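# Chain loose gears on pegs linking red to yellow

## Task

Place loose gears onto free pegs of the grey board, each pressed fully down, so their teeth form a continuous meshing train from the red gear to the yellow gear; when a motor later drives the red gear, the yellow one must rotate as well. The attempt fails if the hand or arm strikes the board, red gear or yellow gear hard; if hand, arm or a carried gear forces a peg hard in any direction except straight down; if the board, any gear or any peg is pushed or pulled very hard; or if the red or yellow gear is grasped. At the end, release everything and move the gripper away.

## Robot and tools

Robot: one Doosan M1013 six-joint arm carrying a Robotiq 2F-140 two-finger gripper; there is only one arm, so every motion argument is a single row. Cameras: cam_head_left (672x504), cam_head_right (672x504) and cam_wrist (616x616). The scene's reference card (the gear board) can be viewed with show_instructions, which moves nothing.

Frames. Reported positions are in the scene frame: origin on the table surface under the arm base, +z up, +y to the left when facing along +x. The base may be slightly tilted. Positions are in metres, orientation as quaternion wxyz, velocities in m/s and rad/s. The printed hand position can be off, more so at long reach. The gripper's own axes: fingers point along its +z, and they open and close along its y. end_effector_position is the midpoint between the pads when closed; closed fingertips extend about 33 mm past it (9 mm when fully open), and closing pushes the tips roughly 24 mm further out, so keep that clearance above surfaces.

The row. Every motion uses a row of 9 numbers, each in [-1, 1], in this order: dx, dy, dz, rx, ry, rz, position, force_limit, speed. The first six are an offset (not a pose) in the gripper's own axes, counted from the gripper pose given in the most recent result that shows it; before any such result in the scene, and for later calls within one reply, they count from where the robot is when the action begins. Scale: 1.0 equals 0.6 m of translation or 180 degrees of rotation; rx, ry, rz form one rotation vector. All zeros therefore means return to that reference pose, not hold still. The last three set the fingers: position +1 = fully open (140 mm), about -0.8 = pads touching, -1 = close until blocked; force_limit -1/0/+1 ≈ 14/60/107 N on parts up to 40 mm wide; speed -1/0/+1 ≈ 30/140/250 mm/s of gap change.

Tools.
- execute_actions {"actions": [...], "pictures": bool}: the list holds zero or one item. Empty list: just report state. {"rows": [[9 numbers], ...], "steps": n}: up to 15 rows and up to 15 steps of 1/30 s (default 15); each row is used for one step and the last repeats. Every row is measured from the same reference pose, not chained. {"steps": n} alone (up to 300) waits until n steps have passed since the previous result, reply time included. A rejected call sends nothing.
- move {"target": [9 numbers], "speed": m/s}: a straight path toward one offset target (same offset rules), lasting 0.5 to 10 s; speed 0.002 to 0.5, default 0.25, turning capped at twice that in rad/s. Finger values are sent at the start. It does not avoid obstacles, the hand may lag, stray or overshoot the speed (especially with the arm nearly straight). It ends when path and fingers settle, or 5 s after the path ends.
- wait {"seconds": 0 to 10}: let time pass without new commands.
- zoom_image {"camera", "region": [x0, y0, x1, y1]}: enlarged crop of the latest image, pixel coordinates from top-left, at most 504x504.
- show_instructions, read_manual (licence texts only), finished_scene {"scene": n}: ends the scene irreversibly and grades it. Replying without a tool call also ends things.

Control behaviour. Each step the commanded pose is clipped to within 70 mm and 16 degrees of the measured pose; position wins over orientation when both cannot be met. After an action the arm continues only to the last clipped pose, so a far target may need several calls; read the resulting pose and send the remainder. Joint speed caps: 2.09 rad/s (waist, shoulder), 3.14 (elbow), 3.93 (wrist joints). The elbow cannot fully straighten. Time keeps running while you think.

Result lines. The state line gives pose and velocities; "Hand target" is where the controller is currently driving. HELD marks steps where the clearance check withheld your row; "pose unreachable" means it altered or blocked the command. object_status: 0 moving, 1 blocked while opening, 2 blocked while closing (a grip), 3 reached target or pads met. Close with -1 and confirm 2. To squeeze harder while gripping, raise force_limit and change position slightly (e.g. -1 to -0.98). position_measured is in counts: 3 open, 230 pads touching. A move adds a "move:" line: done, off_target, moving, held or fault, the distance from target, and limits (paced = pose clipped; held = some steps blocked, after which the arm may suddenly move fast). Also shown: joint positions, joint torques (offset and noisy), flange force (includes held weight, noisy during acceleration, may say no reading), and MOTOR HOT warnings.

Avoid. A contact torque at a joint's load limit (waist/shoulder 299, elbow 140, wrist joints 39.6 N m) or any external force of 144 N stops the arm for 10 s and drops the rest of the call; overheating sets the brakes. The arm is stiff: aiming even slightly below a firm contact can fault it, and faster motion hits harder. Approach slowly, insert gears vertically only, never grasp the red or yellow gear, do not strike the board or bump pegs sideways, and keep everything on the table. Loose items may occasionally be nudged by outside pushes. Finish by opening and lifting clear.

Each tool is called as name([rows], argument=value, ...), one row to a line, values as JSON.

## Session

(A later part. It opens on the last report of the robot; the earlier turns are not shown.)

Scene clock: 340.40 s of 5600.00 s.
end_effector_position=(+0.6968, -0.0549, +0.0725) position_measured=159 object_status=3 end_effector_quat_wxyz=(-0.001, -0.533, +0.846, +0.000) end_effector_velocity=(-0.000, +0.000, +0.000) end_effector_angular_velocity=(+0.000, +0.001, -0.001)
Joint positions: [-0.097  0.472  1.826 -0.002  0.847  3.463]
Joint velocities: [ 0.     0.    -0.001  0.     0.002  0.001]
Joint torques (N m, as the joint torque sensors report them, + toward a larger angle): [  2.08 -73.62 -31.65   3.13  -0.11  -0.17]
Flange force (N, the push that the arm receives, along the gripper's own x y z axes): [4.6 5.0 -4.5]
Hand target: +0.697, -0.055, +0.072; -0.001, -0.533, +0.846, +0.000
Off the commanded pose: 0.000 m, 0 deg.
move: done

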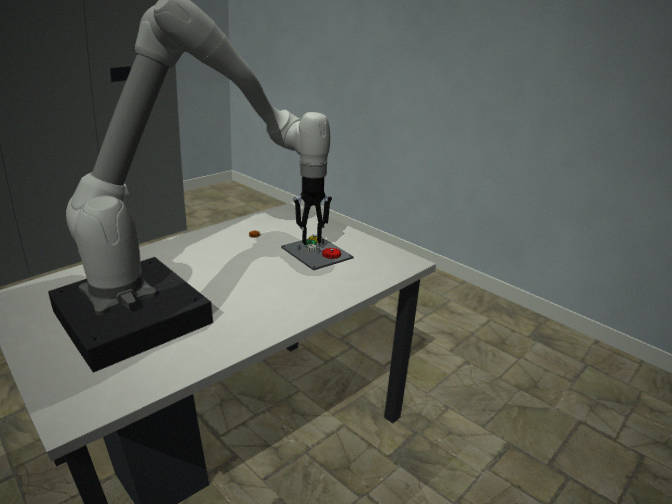

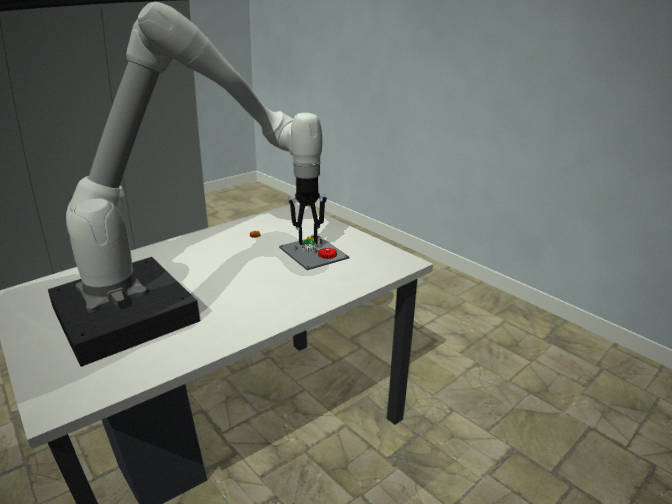

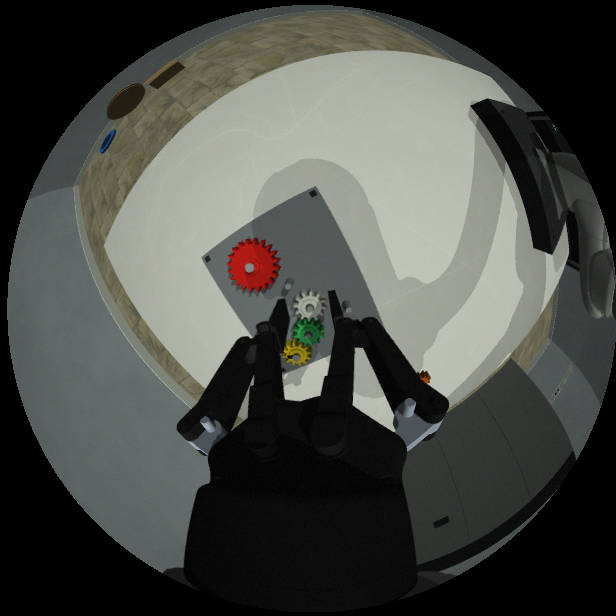

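move(target=[-0.3255, 0.2912, 0.018, 0, 0, -0.1578, -0.05, -1, -0.3], speed=0.4)

zoom_image(camera="cam_wrist", region=[270, 265, 350, 345])

Scene clock: 350.37 s of 5600.00 s.
end_effector_position=(+0.6235, +0.1971, +0.0616) position_measured=135 object_status=3 end_effector_quat_wxyz=(+0.001, +0.724, -0.690, -0.001) end_effector_velocity=(+0.001, +0.000, +0.001) end_effector_angular_velocity=(-0.001, -0.002, +0.003)
Joint positions: [0.284 0.429 1.924 0.001 0.793 3.346]
Joint velocities: [ 0.    -0.001 -0.001 -0.002  0.    -0.001]
Joint torques (N m, as the joint torque sensors report them, + toward a larger angle): [  3.21 -70.65 -30.82   2.89   0.32   0.05]
Flange force (N, the push that the arm receives, along the gripper's own x y z axes): [6.0 3.7 -1.2]
Hand target: +0.623, +0.197, +0.062; +0.001, +0.724, -0.690, -0.001
Off the commanded pose: 0.000 m, 0 deg.
After step 130, 4.53 s passed at rest.
move: done

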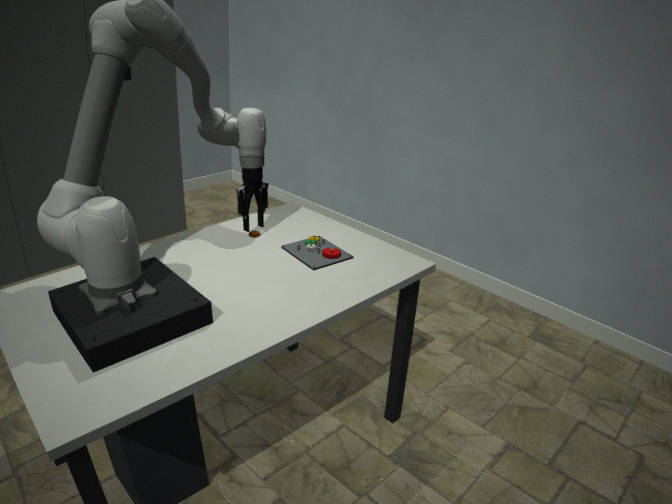

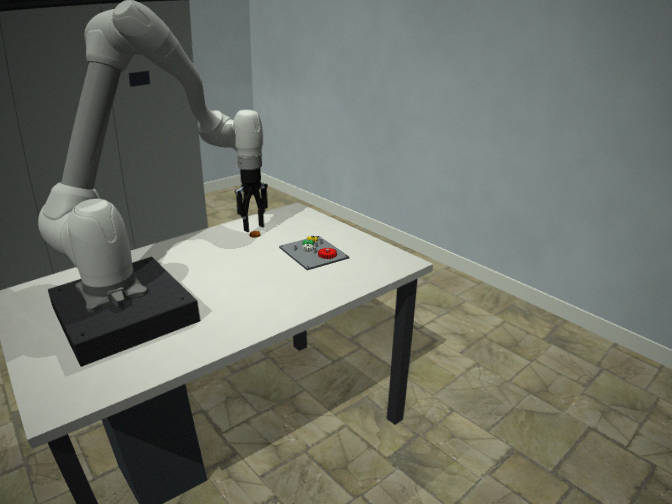

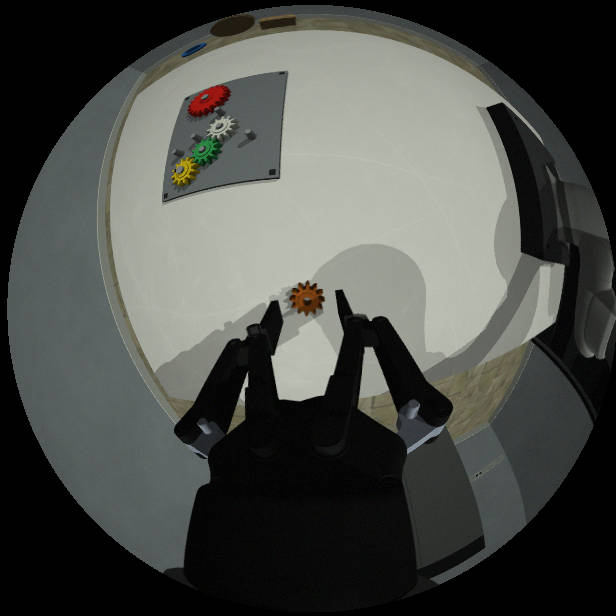

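Region (270, 265, 350, 345) of cam_wrist's 616x616 image, scaled by 6.300, with more detail than that image has.

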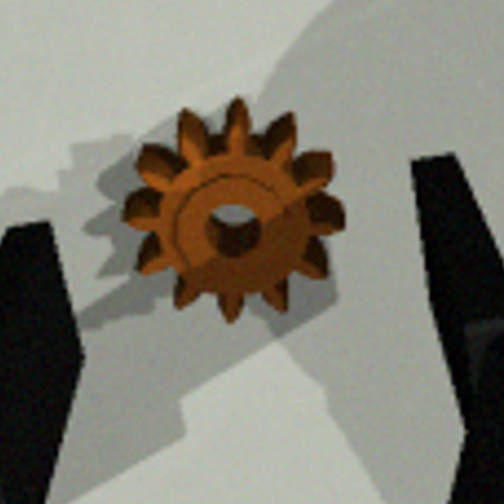

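move(target=[0.0018, -0.0023, 0.0402, 0, 0, -0.015, -0.05, -1, -0.3], speed=0.12)

execute_actions([
  {"rows": [[0,0,0,0,0,0,-1,-1,-0.3]], "steps": 12},
], pictures=false)

move(target=[0, 0, -0.036, 0, 0, 0, -1, -1, -0.3], speed=0.15)

zoom_image(camera="cam_wrist", region=[275, 275, 345, 345])

Scene clock: 356.33 s of 5600.00 s.
end_effector_position=(+0.6249, +0.1960, +0.0374) position_measured=135 object_status=3 end_effector_quat_wxyz=(+0.001, +0.740, -0.672, -0.001) end_effector_velocity=(-0.001, +0.000, -0.000) end_effector_angular_velocity=(+0.000, +0.002, -0.001)
Joint positions: [0.282 0.46  1.934 0.    0.752 3.297]
Joint velocities: [0.001 0.    0.    0.001 0.001 0.   ]
Joint torques (N m, as the joint torque sensors report them, + toward a larger angle): [  2.38 -73.2  -29.48   2.47  -0.02   0.01]
Flange force (N, the push that the arm receives, along the gripper's own x y z axes): [4.2 2.7 -0.9]
Hand target: +0.625, +0.196, +0.037; +0.001, +0.740, -0.673, -0.001
Off the commanded pose: 0.000 m, 0 deg.
After step 130, 0.93 s passed at rest.
move: done

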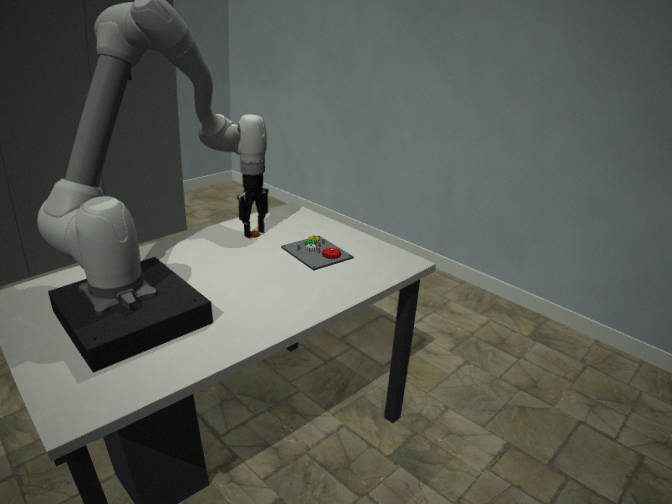

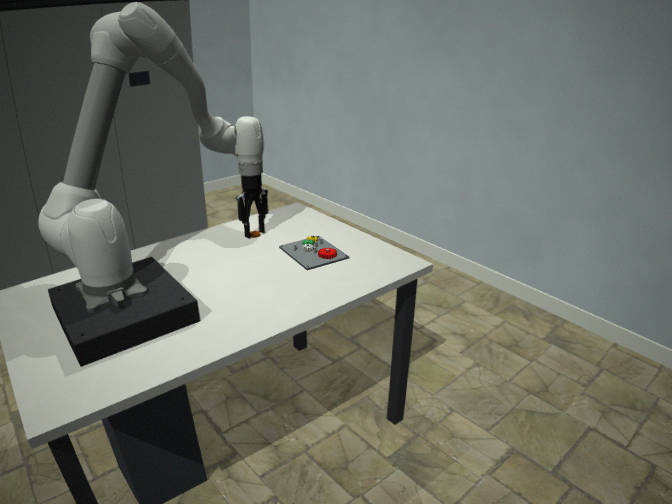

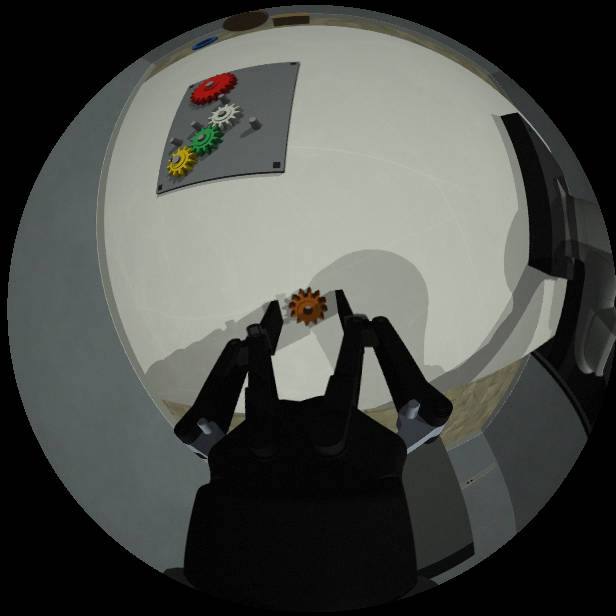

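Scene clock: 356.73 s of 5600.00 s.
end_effector_position=(+0.6249, +0.1960, +0.0374) position_measured=170 object_status=0 end_effector_quat_wxyz=(+0.001, +0.740, -0.673, -0.001) end_effector_velocity=(+0.001, +0.000, +0.001) end_effector_angular_velocity=(+0.001, -0.003, +0.001)
Joint positions: [0.282 0.46  1.934 0.    0.752 3.297]
Joint velocities: [ 0.    -0.001  0.     0.    -0.002 -0.001]
Joint torques (N m, as the joint torque sensors report them, + toward a larger angle): [  2.63 -65.18 -26.18   2.8   -0.16  -0.37]
Flange force (N, the push that the arm receives, along the gripper's own x y z axes): [4.6 5.5 -12.9]
Hand target: +0.625, +0.196, +0.037; +0.001, +0.740, -0.672, -0.001
Off the commanded pose: 0.000 m, 0 deg.
Steps of this call (steps 1 to 12: all 12 steps of this action). Readings (end_effector_position | what the end effector reports):
1: (+0.6249, +0.1960, +0.0374) | position_measured=135 object_status=0
2: (+0.6249, +0.1960, +0.0374) | position_measured=137 object_status=0
4: (+0.6249, +0.1960, +0.0374) | position_measured=149 object_status=0
8: (+0.6249, +0.1960, +0.0374) | position_measured=170 object_status=0
12: the state above

Scene clock: 357.67 s of 5600.00 s.
end_effector_position=(+0.6249, +0.1960, +0.0590) position_measured=170 object_status=2 end_effector_quat_wxyz=(+0.001, +0.740, -0.672, -0.001) end_effector_velocity=(-0.000, +0.000, +0.000) end_effector_angular_velocity=(+0.001, +0.000, +0.001)
Joint positions: [0.282 0.433 1.923 0.    0.789 3.297]
Joint velocities: [ 0.001 -0.001  0.     0.001  0.001 -0.001]
Joint torques (N m, as the joint torque sensors report them, + toward a larger angle): [  3.1  -67.86 -30.07   2.76   0.08   0.04]
Flange force (N, the push that the arm receives, along the gripper's own x y z axes): [6.1 6.3 -5.5]
Hand target: +0.625, +0.196, +0.059; +0.001, +0.740, -0.672, -0.001
Off the commanded pose: 0.000 m, 0 deg.
move: done

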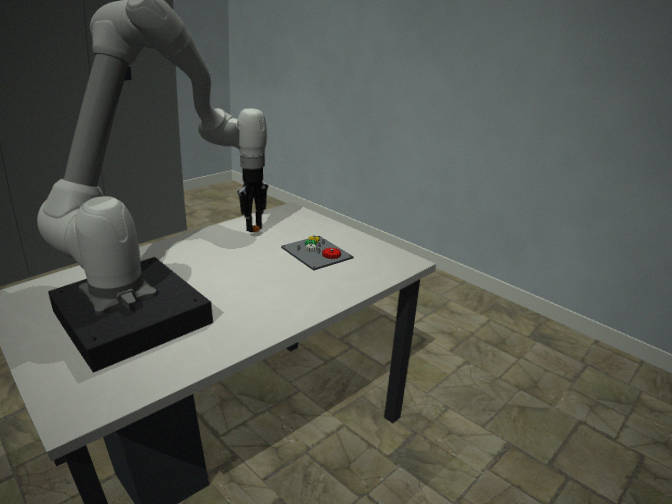

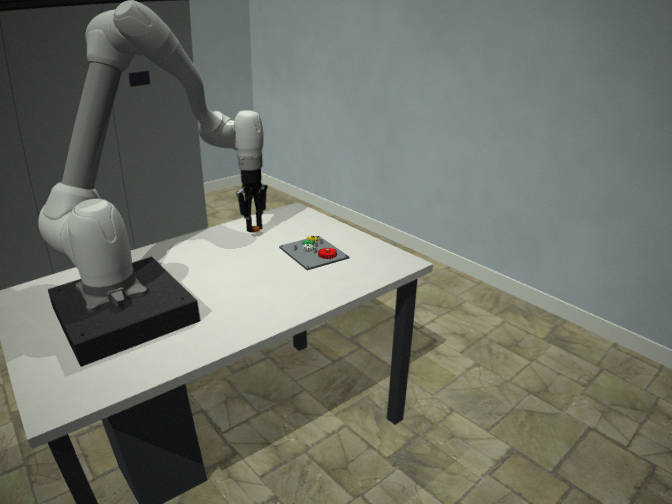

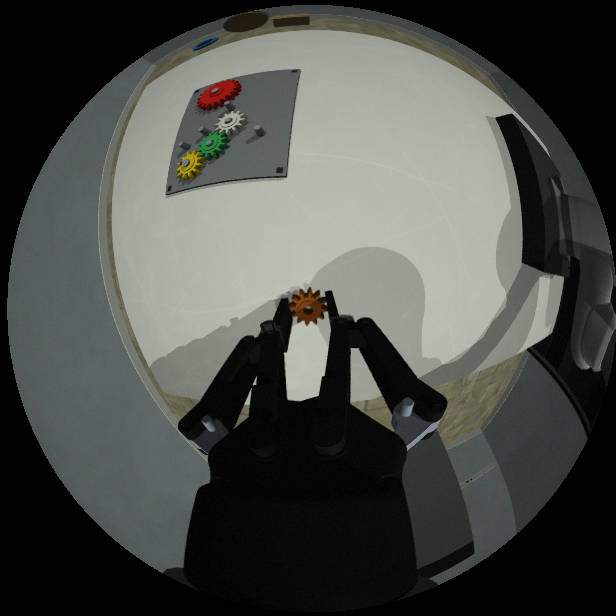

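Region (275, 275, 345, 345) of cam_wrist's 616x616 image, scaled by 7.200, with more detail than that image has.

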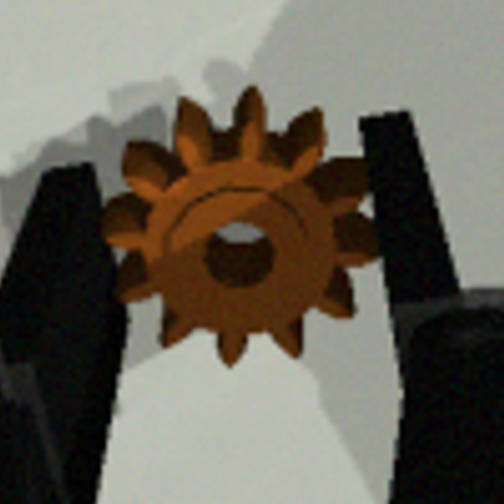

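move(target=[0.4776, -0.0862, -0.03, 0, 0, -0.075, -1, -1, -0.3], speed=0.35)

zoom_image(camera="cam_wrist", region=[255, 245, 355, 345])

Scene clock: 362.53 s of 5600.00 s.
end_effector_position=(+0.7042, -0.0845, +0.0772) position_measured=170 object_status=2 end_effector_quat_wxyz=(+0.000, +0.814, -0.581, -0.001) end_effector_velocity=(+0.000, +0.000, +0.001) end_effector_angular_velocity=(-0.000, -0.001, +0.000)
Joint positions: [-0.137  0.479  1.802 -0.002  0.863  2.644]
Joint velocities: [ 0.    -0.001 -0.     0.     0.     0.   ]
Joint torques (N m, as the joint torque sensors report them, + toward a larger angle): [  0.91 -76.33 -33.1    3.1    0.04  -0.61]
Flange force (N, the push that the arm receives, along the gripper's own x y z axes): [-2.8 6.6 -2.7]
Hand target: +0.704, -0.085, +0.077; +0.000, +0.814, -0.581, -0.001
Off the commanded pose: 0.001 m, 0 deg.
move: done

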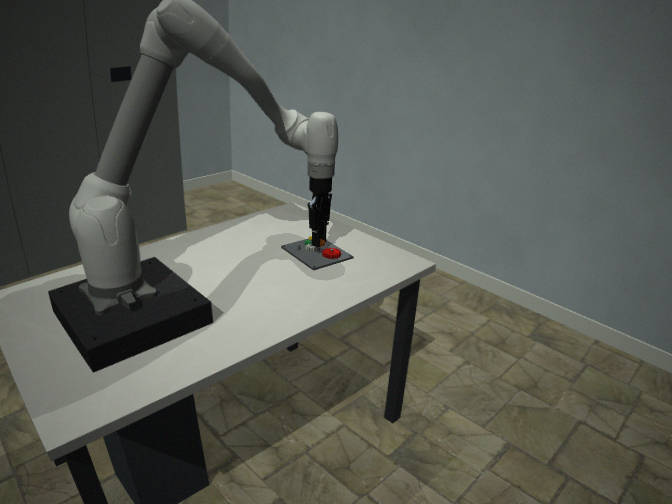

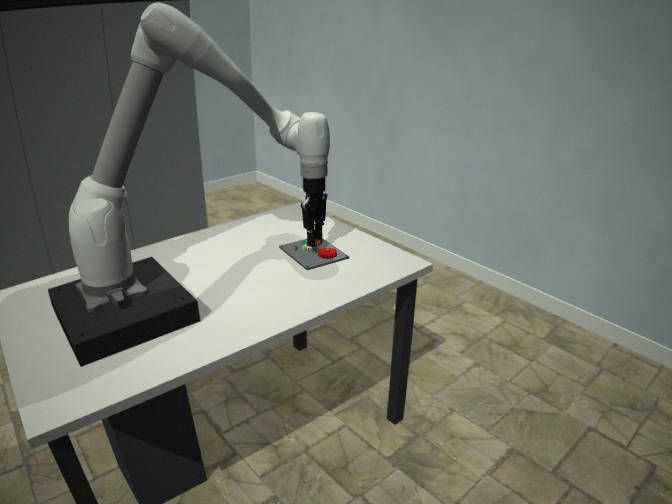

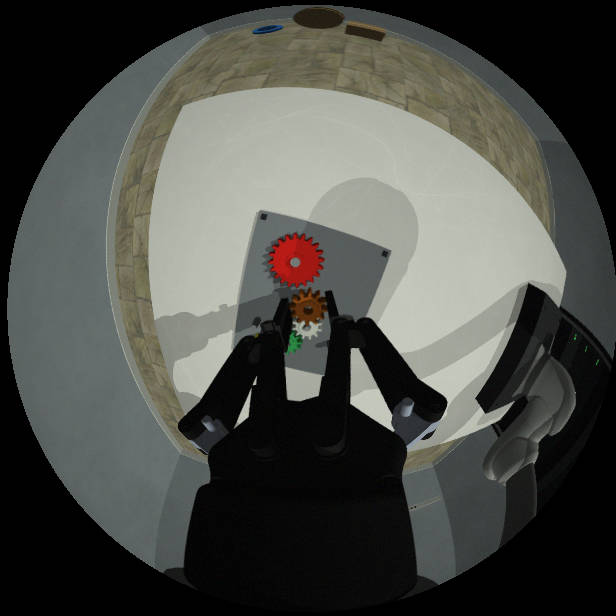

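Region (255, 245, 355, 345) of cam_wrist's 616x616 image, scaled by 5.040, with more detail than that image has.

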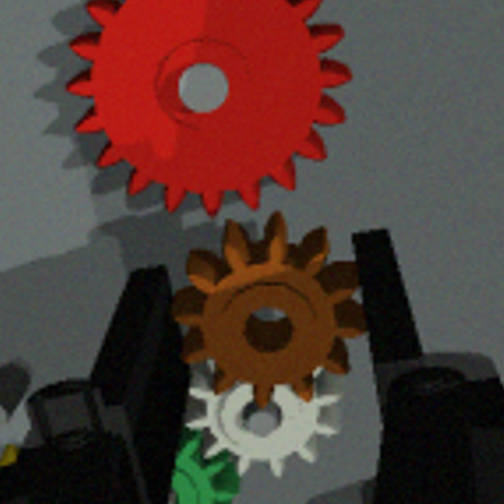

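move(target=[-0.0003, 0.0003, 0.0147, 0, 0, 0, -1, -1, -0.3], speed=0.04)

move(target=[0, 0, 0.009, 0, 0, 0, -1, -1, -0.3], speed=0.008)

zoom_image(camera="cam_wrist", region=[275, 265, 345, 335])

Scene clock: 368.50 s of 5600.00 s.
end_effector_position=(+0.7039, -0.0845, +0.0684) position_measured=170 object_status=2 end_effector_quat_wxyz=(+0.000, +0.814, -0.581, -0.001) end_effector_velocity=(-0.001, -0.000, -0.001) end_effector_angular_velocity=(+0.000, +0.001, +0.001)
Joint positions: [-0.137  0.489  1.808 -0.002  0.849  2.644]
Joint velocities: [-0.     0.001  0.001 -0.    -0.001 -0.001]
Joint torques (N m, as the joint torque sensors report them, + toward a larger angle): [  2.57 -79.3  -32.11   3.17   0.2    0.07]
Flange force (N, the push that the arm receives, along the gripper's own x y z axes): [2.0 4.0 0.1]
Hand target: +0.704, -0.084, +0.068; +0.000, +0.814, -0.581, -0.001
Off the commanded pose: 0.000 m, 0 deg.
After step 130, 0.93 s passed at rest.
move: done

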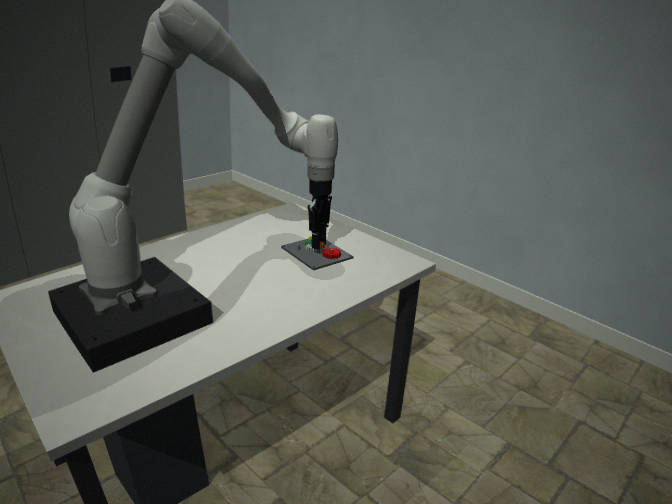

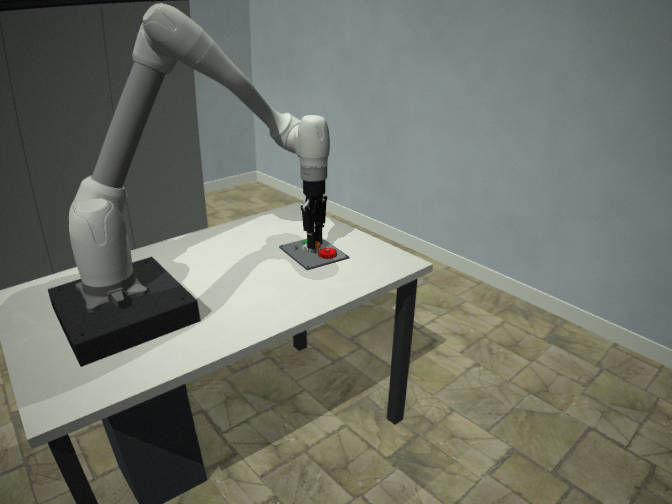

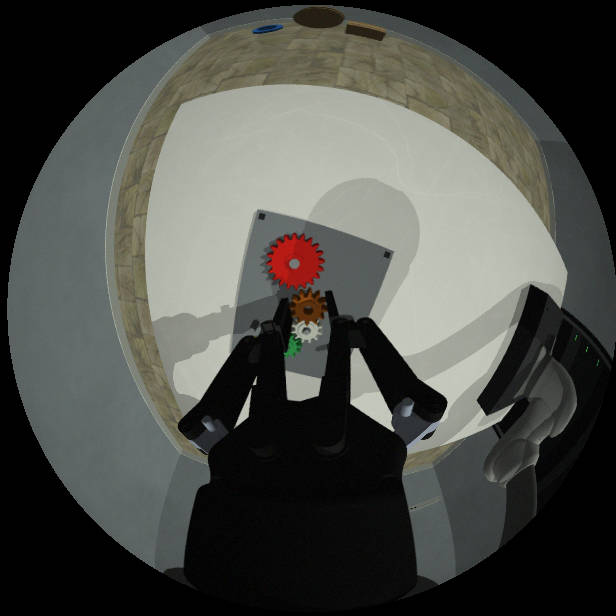

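Scene clock: 369.40 s of 5600.00 s.
end_effector_position=(+0.7039, -0.0845, +0.0630) position_measured=170 object_status=2 end_effector_quat_wxyz=(+0.000, +0.814, -0.581, -0.001) end_effector_velocity=(+0.000, +0.000, +0.000) end_effector_angular_velocity=(+0.000, -0.000, -0.000)
Joint positions: [-0.137  0.495  1.81  -0.002  0.84   2.644]
Joint velocities: [ 0.    -0.    -0.     0.     0.001  0.   ]
Joint torques (N m, as the joint torque sensors report them, + toward a larger angle): [  1.76 -79.39 -31.83   2.87   0.2   -0.2 ]
Flange force (N, the push that the arm receives, along the gripper's own x y z axes): [0.8 3.3 0.1]
Hand target: +0.704, -0.085, +0.063; +0.000, +0.814, -0.581, -0.001
Off the commanded pose: 0.000 m, 0 deg.
move: done

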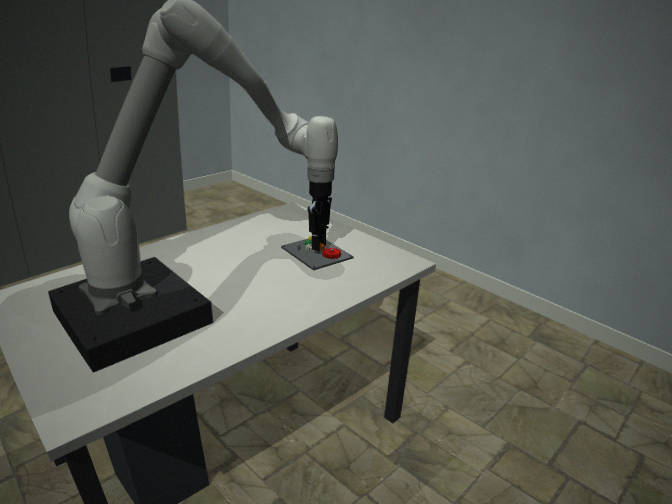

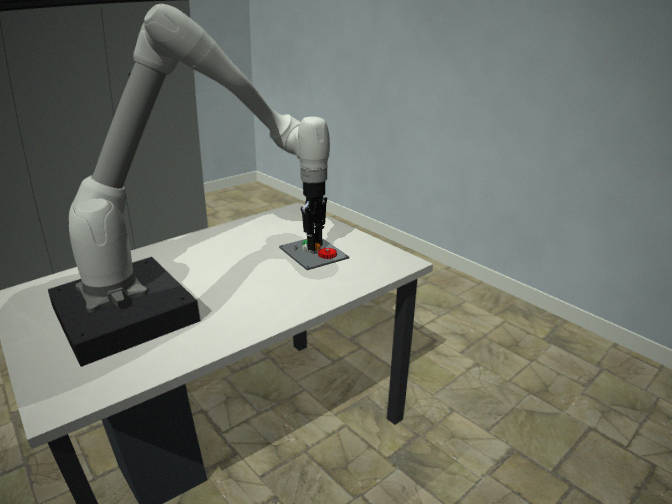

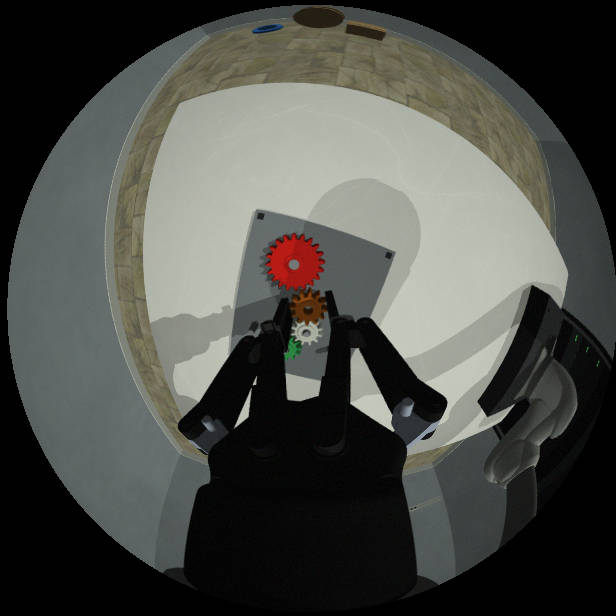

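Region (275, 265, 345, 335) of cam_wrist's 616x616 image, scaled by 7.200, with more detail than that image has.

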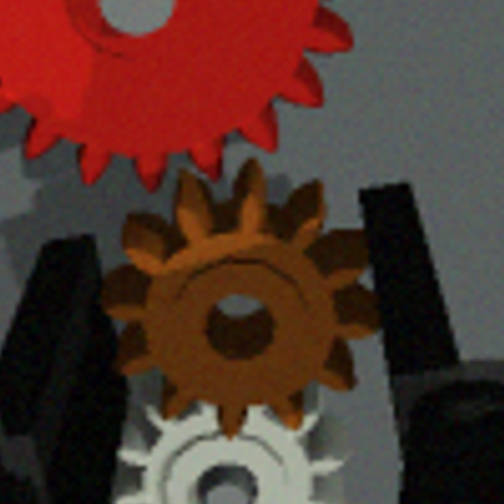

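zoom_image(camera="cam_wrist", region=[288, 276, 324, 312])

Region (288, 276, 324, 312) of cam_wrist's 616x616 image, scaled by 14.000, with more detail than that image has.

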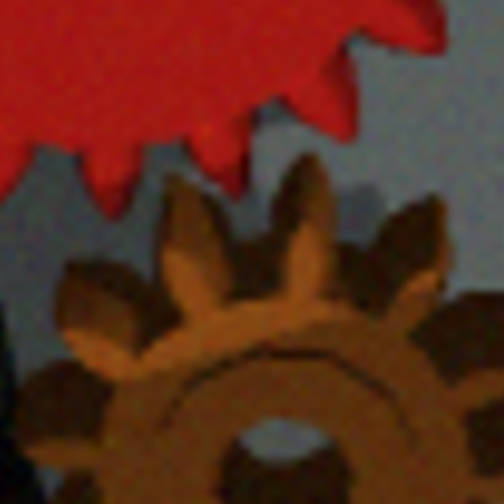

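zoom_image(camera="cam_wrist", region=[287, 306, 329, 348])

Region (287, 306, 329, 348) of cam_wrist's 616x616 image, scaled by 12.000, with more detail than that image has.

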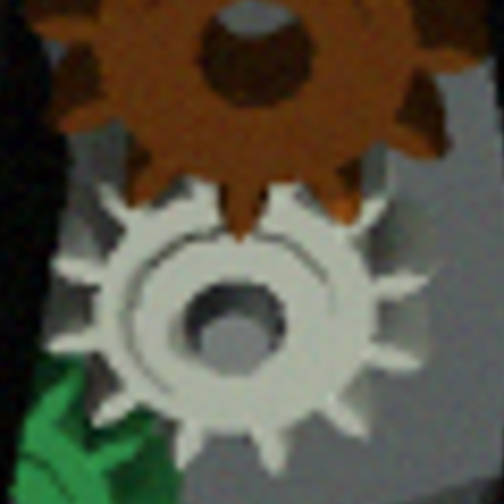

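move(target=[0, 0, 0.003, 0, 0, -0.0183, -1, -1, -0.3], speed=0.04)

move(target=[0, 0, 0.007, 0, 0, 0, -1, -1, -0.3], speed=0.006)

zoom_image(camera="cam_wrist", region=[275, 270, 345, 340])

Scene clock: 387.10 s of 5600.00 s.
end_effector_position=(+0.7039, -0.0845, +0.0612) position_measured=170 object_status=2 end_effector_quat_wxyz=(+0.000, +0.830, -0.557, -0.001) end_effector_velocity=(+0.001, -0.000, +0.000) end_effector_angular_velocity=(-0.000, -0.001, +0.002)
Joint positions: [-0.137  0.497  1.811 -0.002  0.837  2.587]
Joint velocities: [-0.     0.    -0.001  0.    -0.001 -0.002]
Joint torques (N m, as the joint torque sensors report them, + toward a larger angle): [  1.06 -77.94 -31.33   2.83  -0.02   0.13]
Flange force (N, the push that the arm receives, along the gripper's own x y z axes): [-0.2 4.0 -2.5]
Hand target: +0.704, -0.085, +0.061; +0.000, +0.830, -0.557, -0.001
Off the commanded pose: 0.000 m, 0 deg.
After step 130, 12.40 s passed at rest.
move: done

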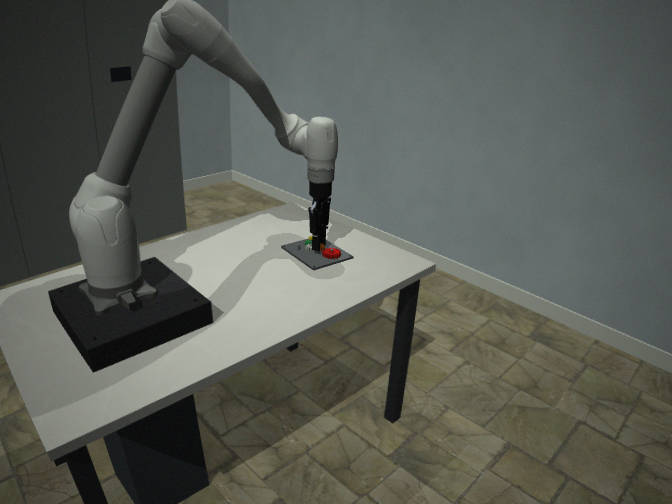

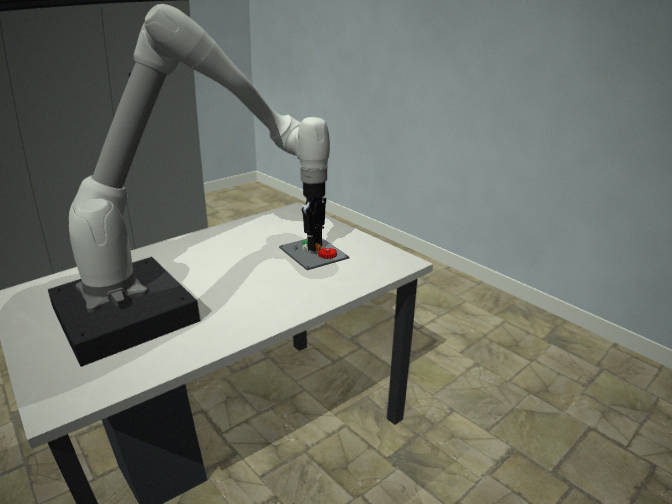

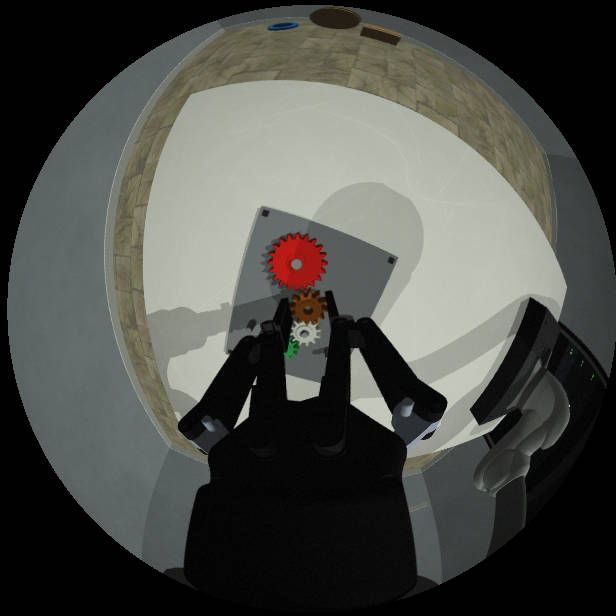

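Scene clock: 388.03 s of 5600.00 s.
end_effector_position=(+0.7039, -0.0845, +0.0570) position_measured=170 object_status=2 end_effector_quat_wxyz=(+0.000, +0.830, -0.557, -0.001) end_effector_velocity=(-0.001, -0.000, -0.001) end_effector_angular_velocity=(+0.000, +0.002, -0.001)
Joint positions: [-0.137  0.501  1.813 -0.002  0.83   2.587]
Joint velocities: [-0.001  0.001  0.001  0.     0.     0.001]
Joint torques (N m, as the joint torque sensors report them, + toward a larger angle): [  1.23 -74.44 -30.38   2.61  -0.19   0.16]
Flange force (N, the push that the arm receives, along the gripper's own x y z axes): [-1.4 6.8 -7.4]
Hand target: +0.704, -0.085, +0.057; +0.000, +0.830, -0.557, -0.001
Off the commanded pose: 0.000 m, 0 deg.
move: done

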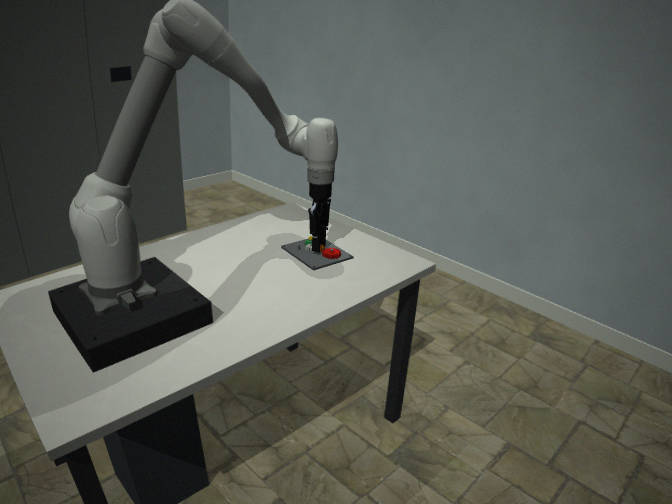

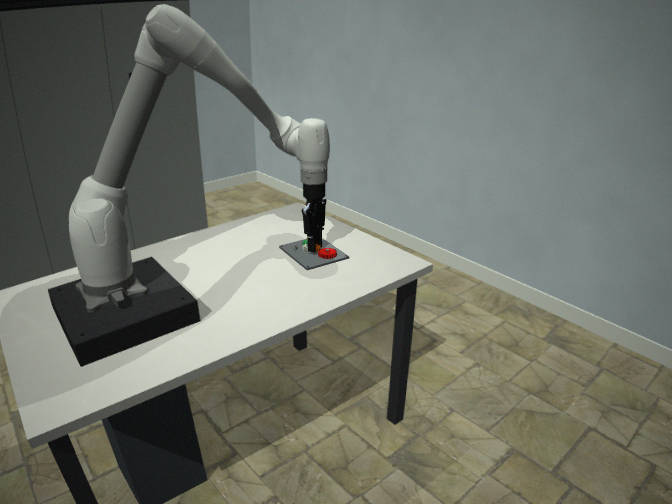

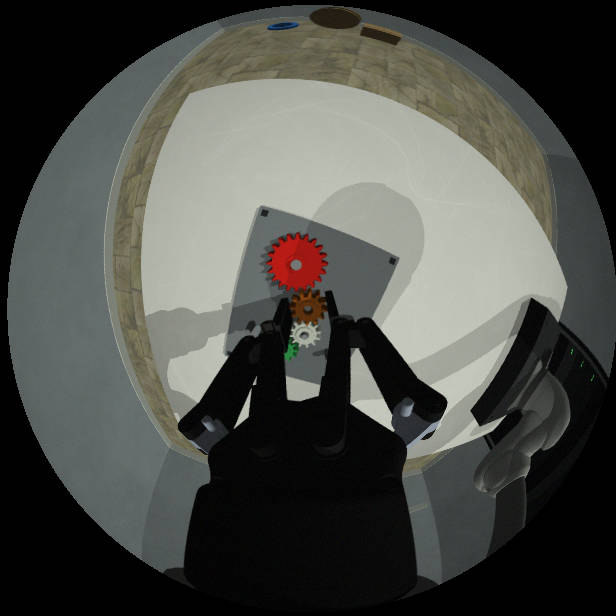

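Region (275, 270, 345, 340) of cam_wrist's 616x616 image, scaled by 7.200, with more detail than that image has.

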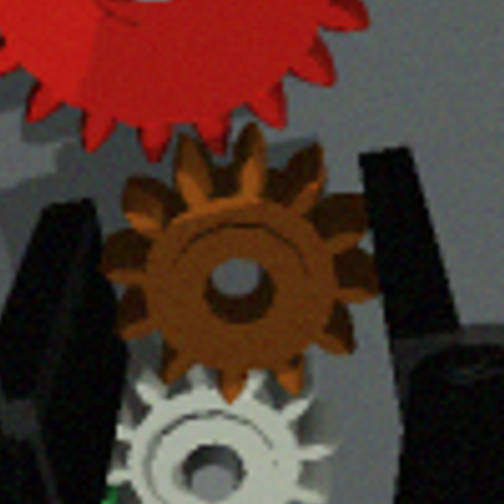

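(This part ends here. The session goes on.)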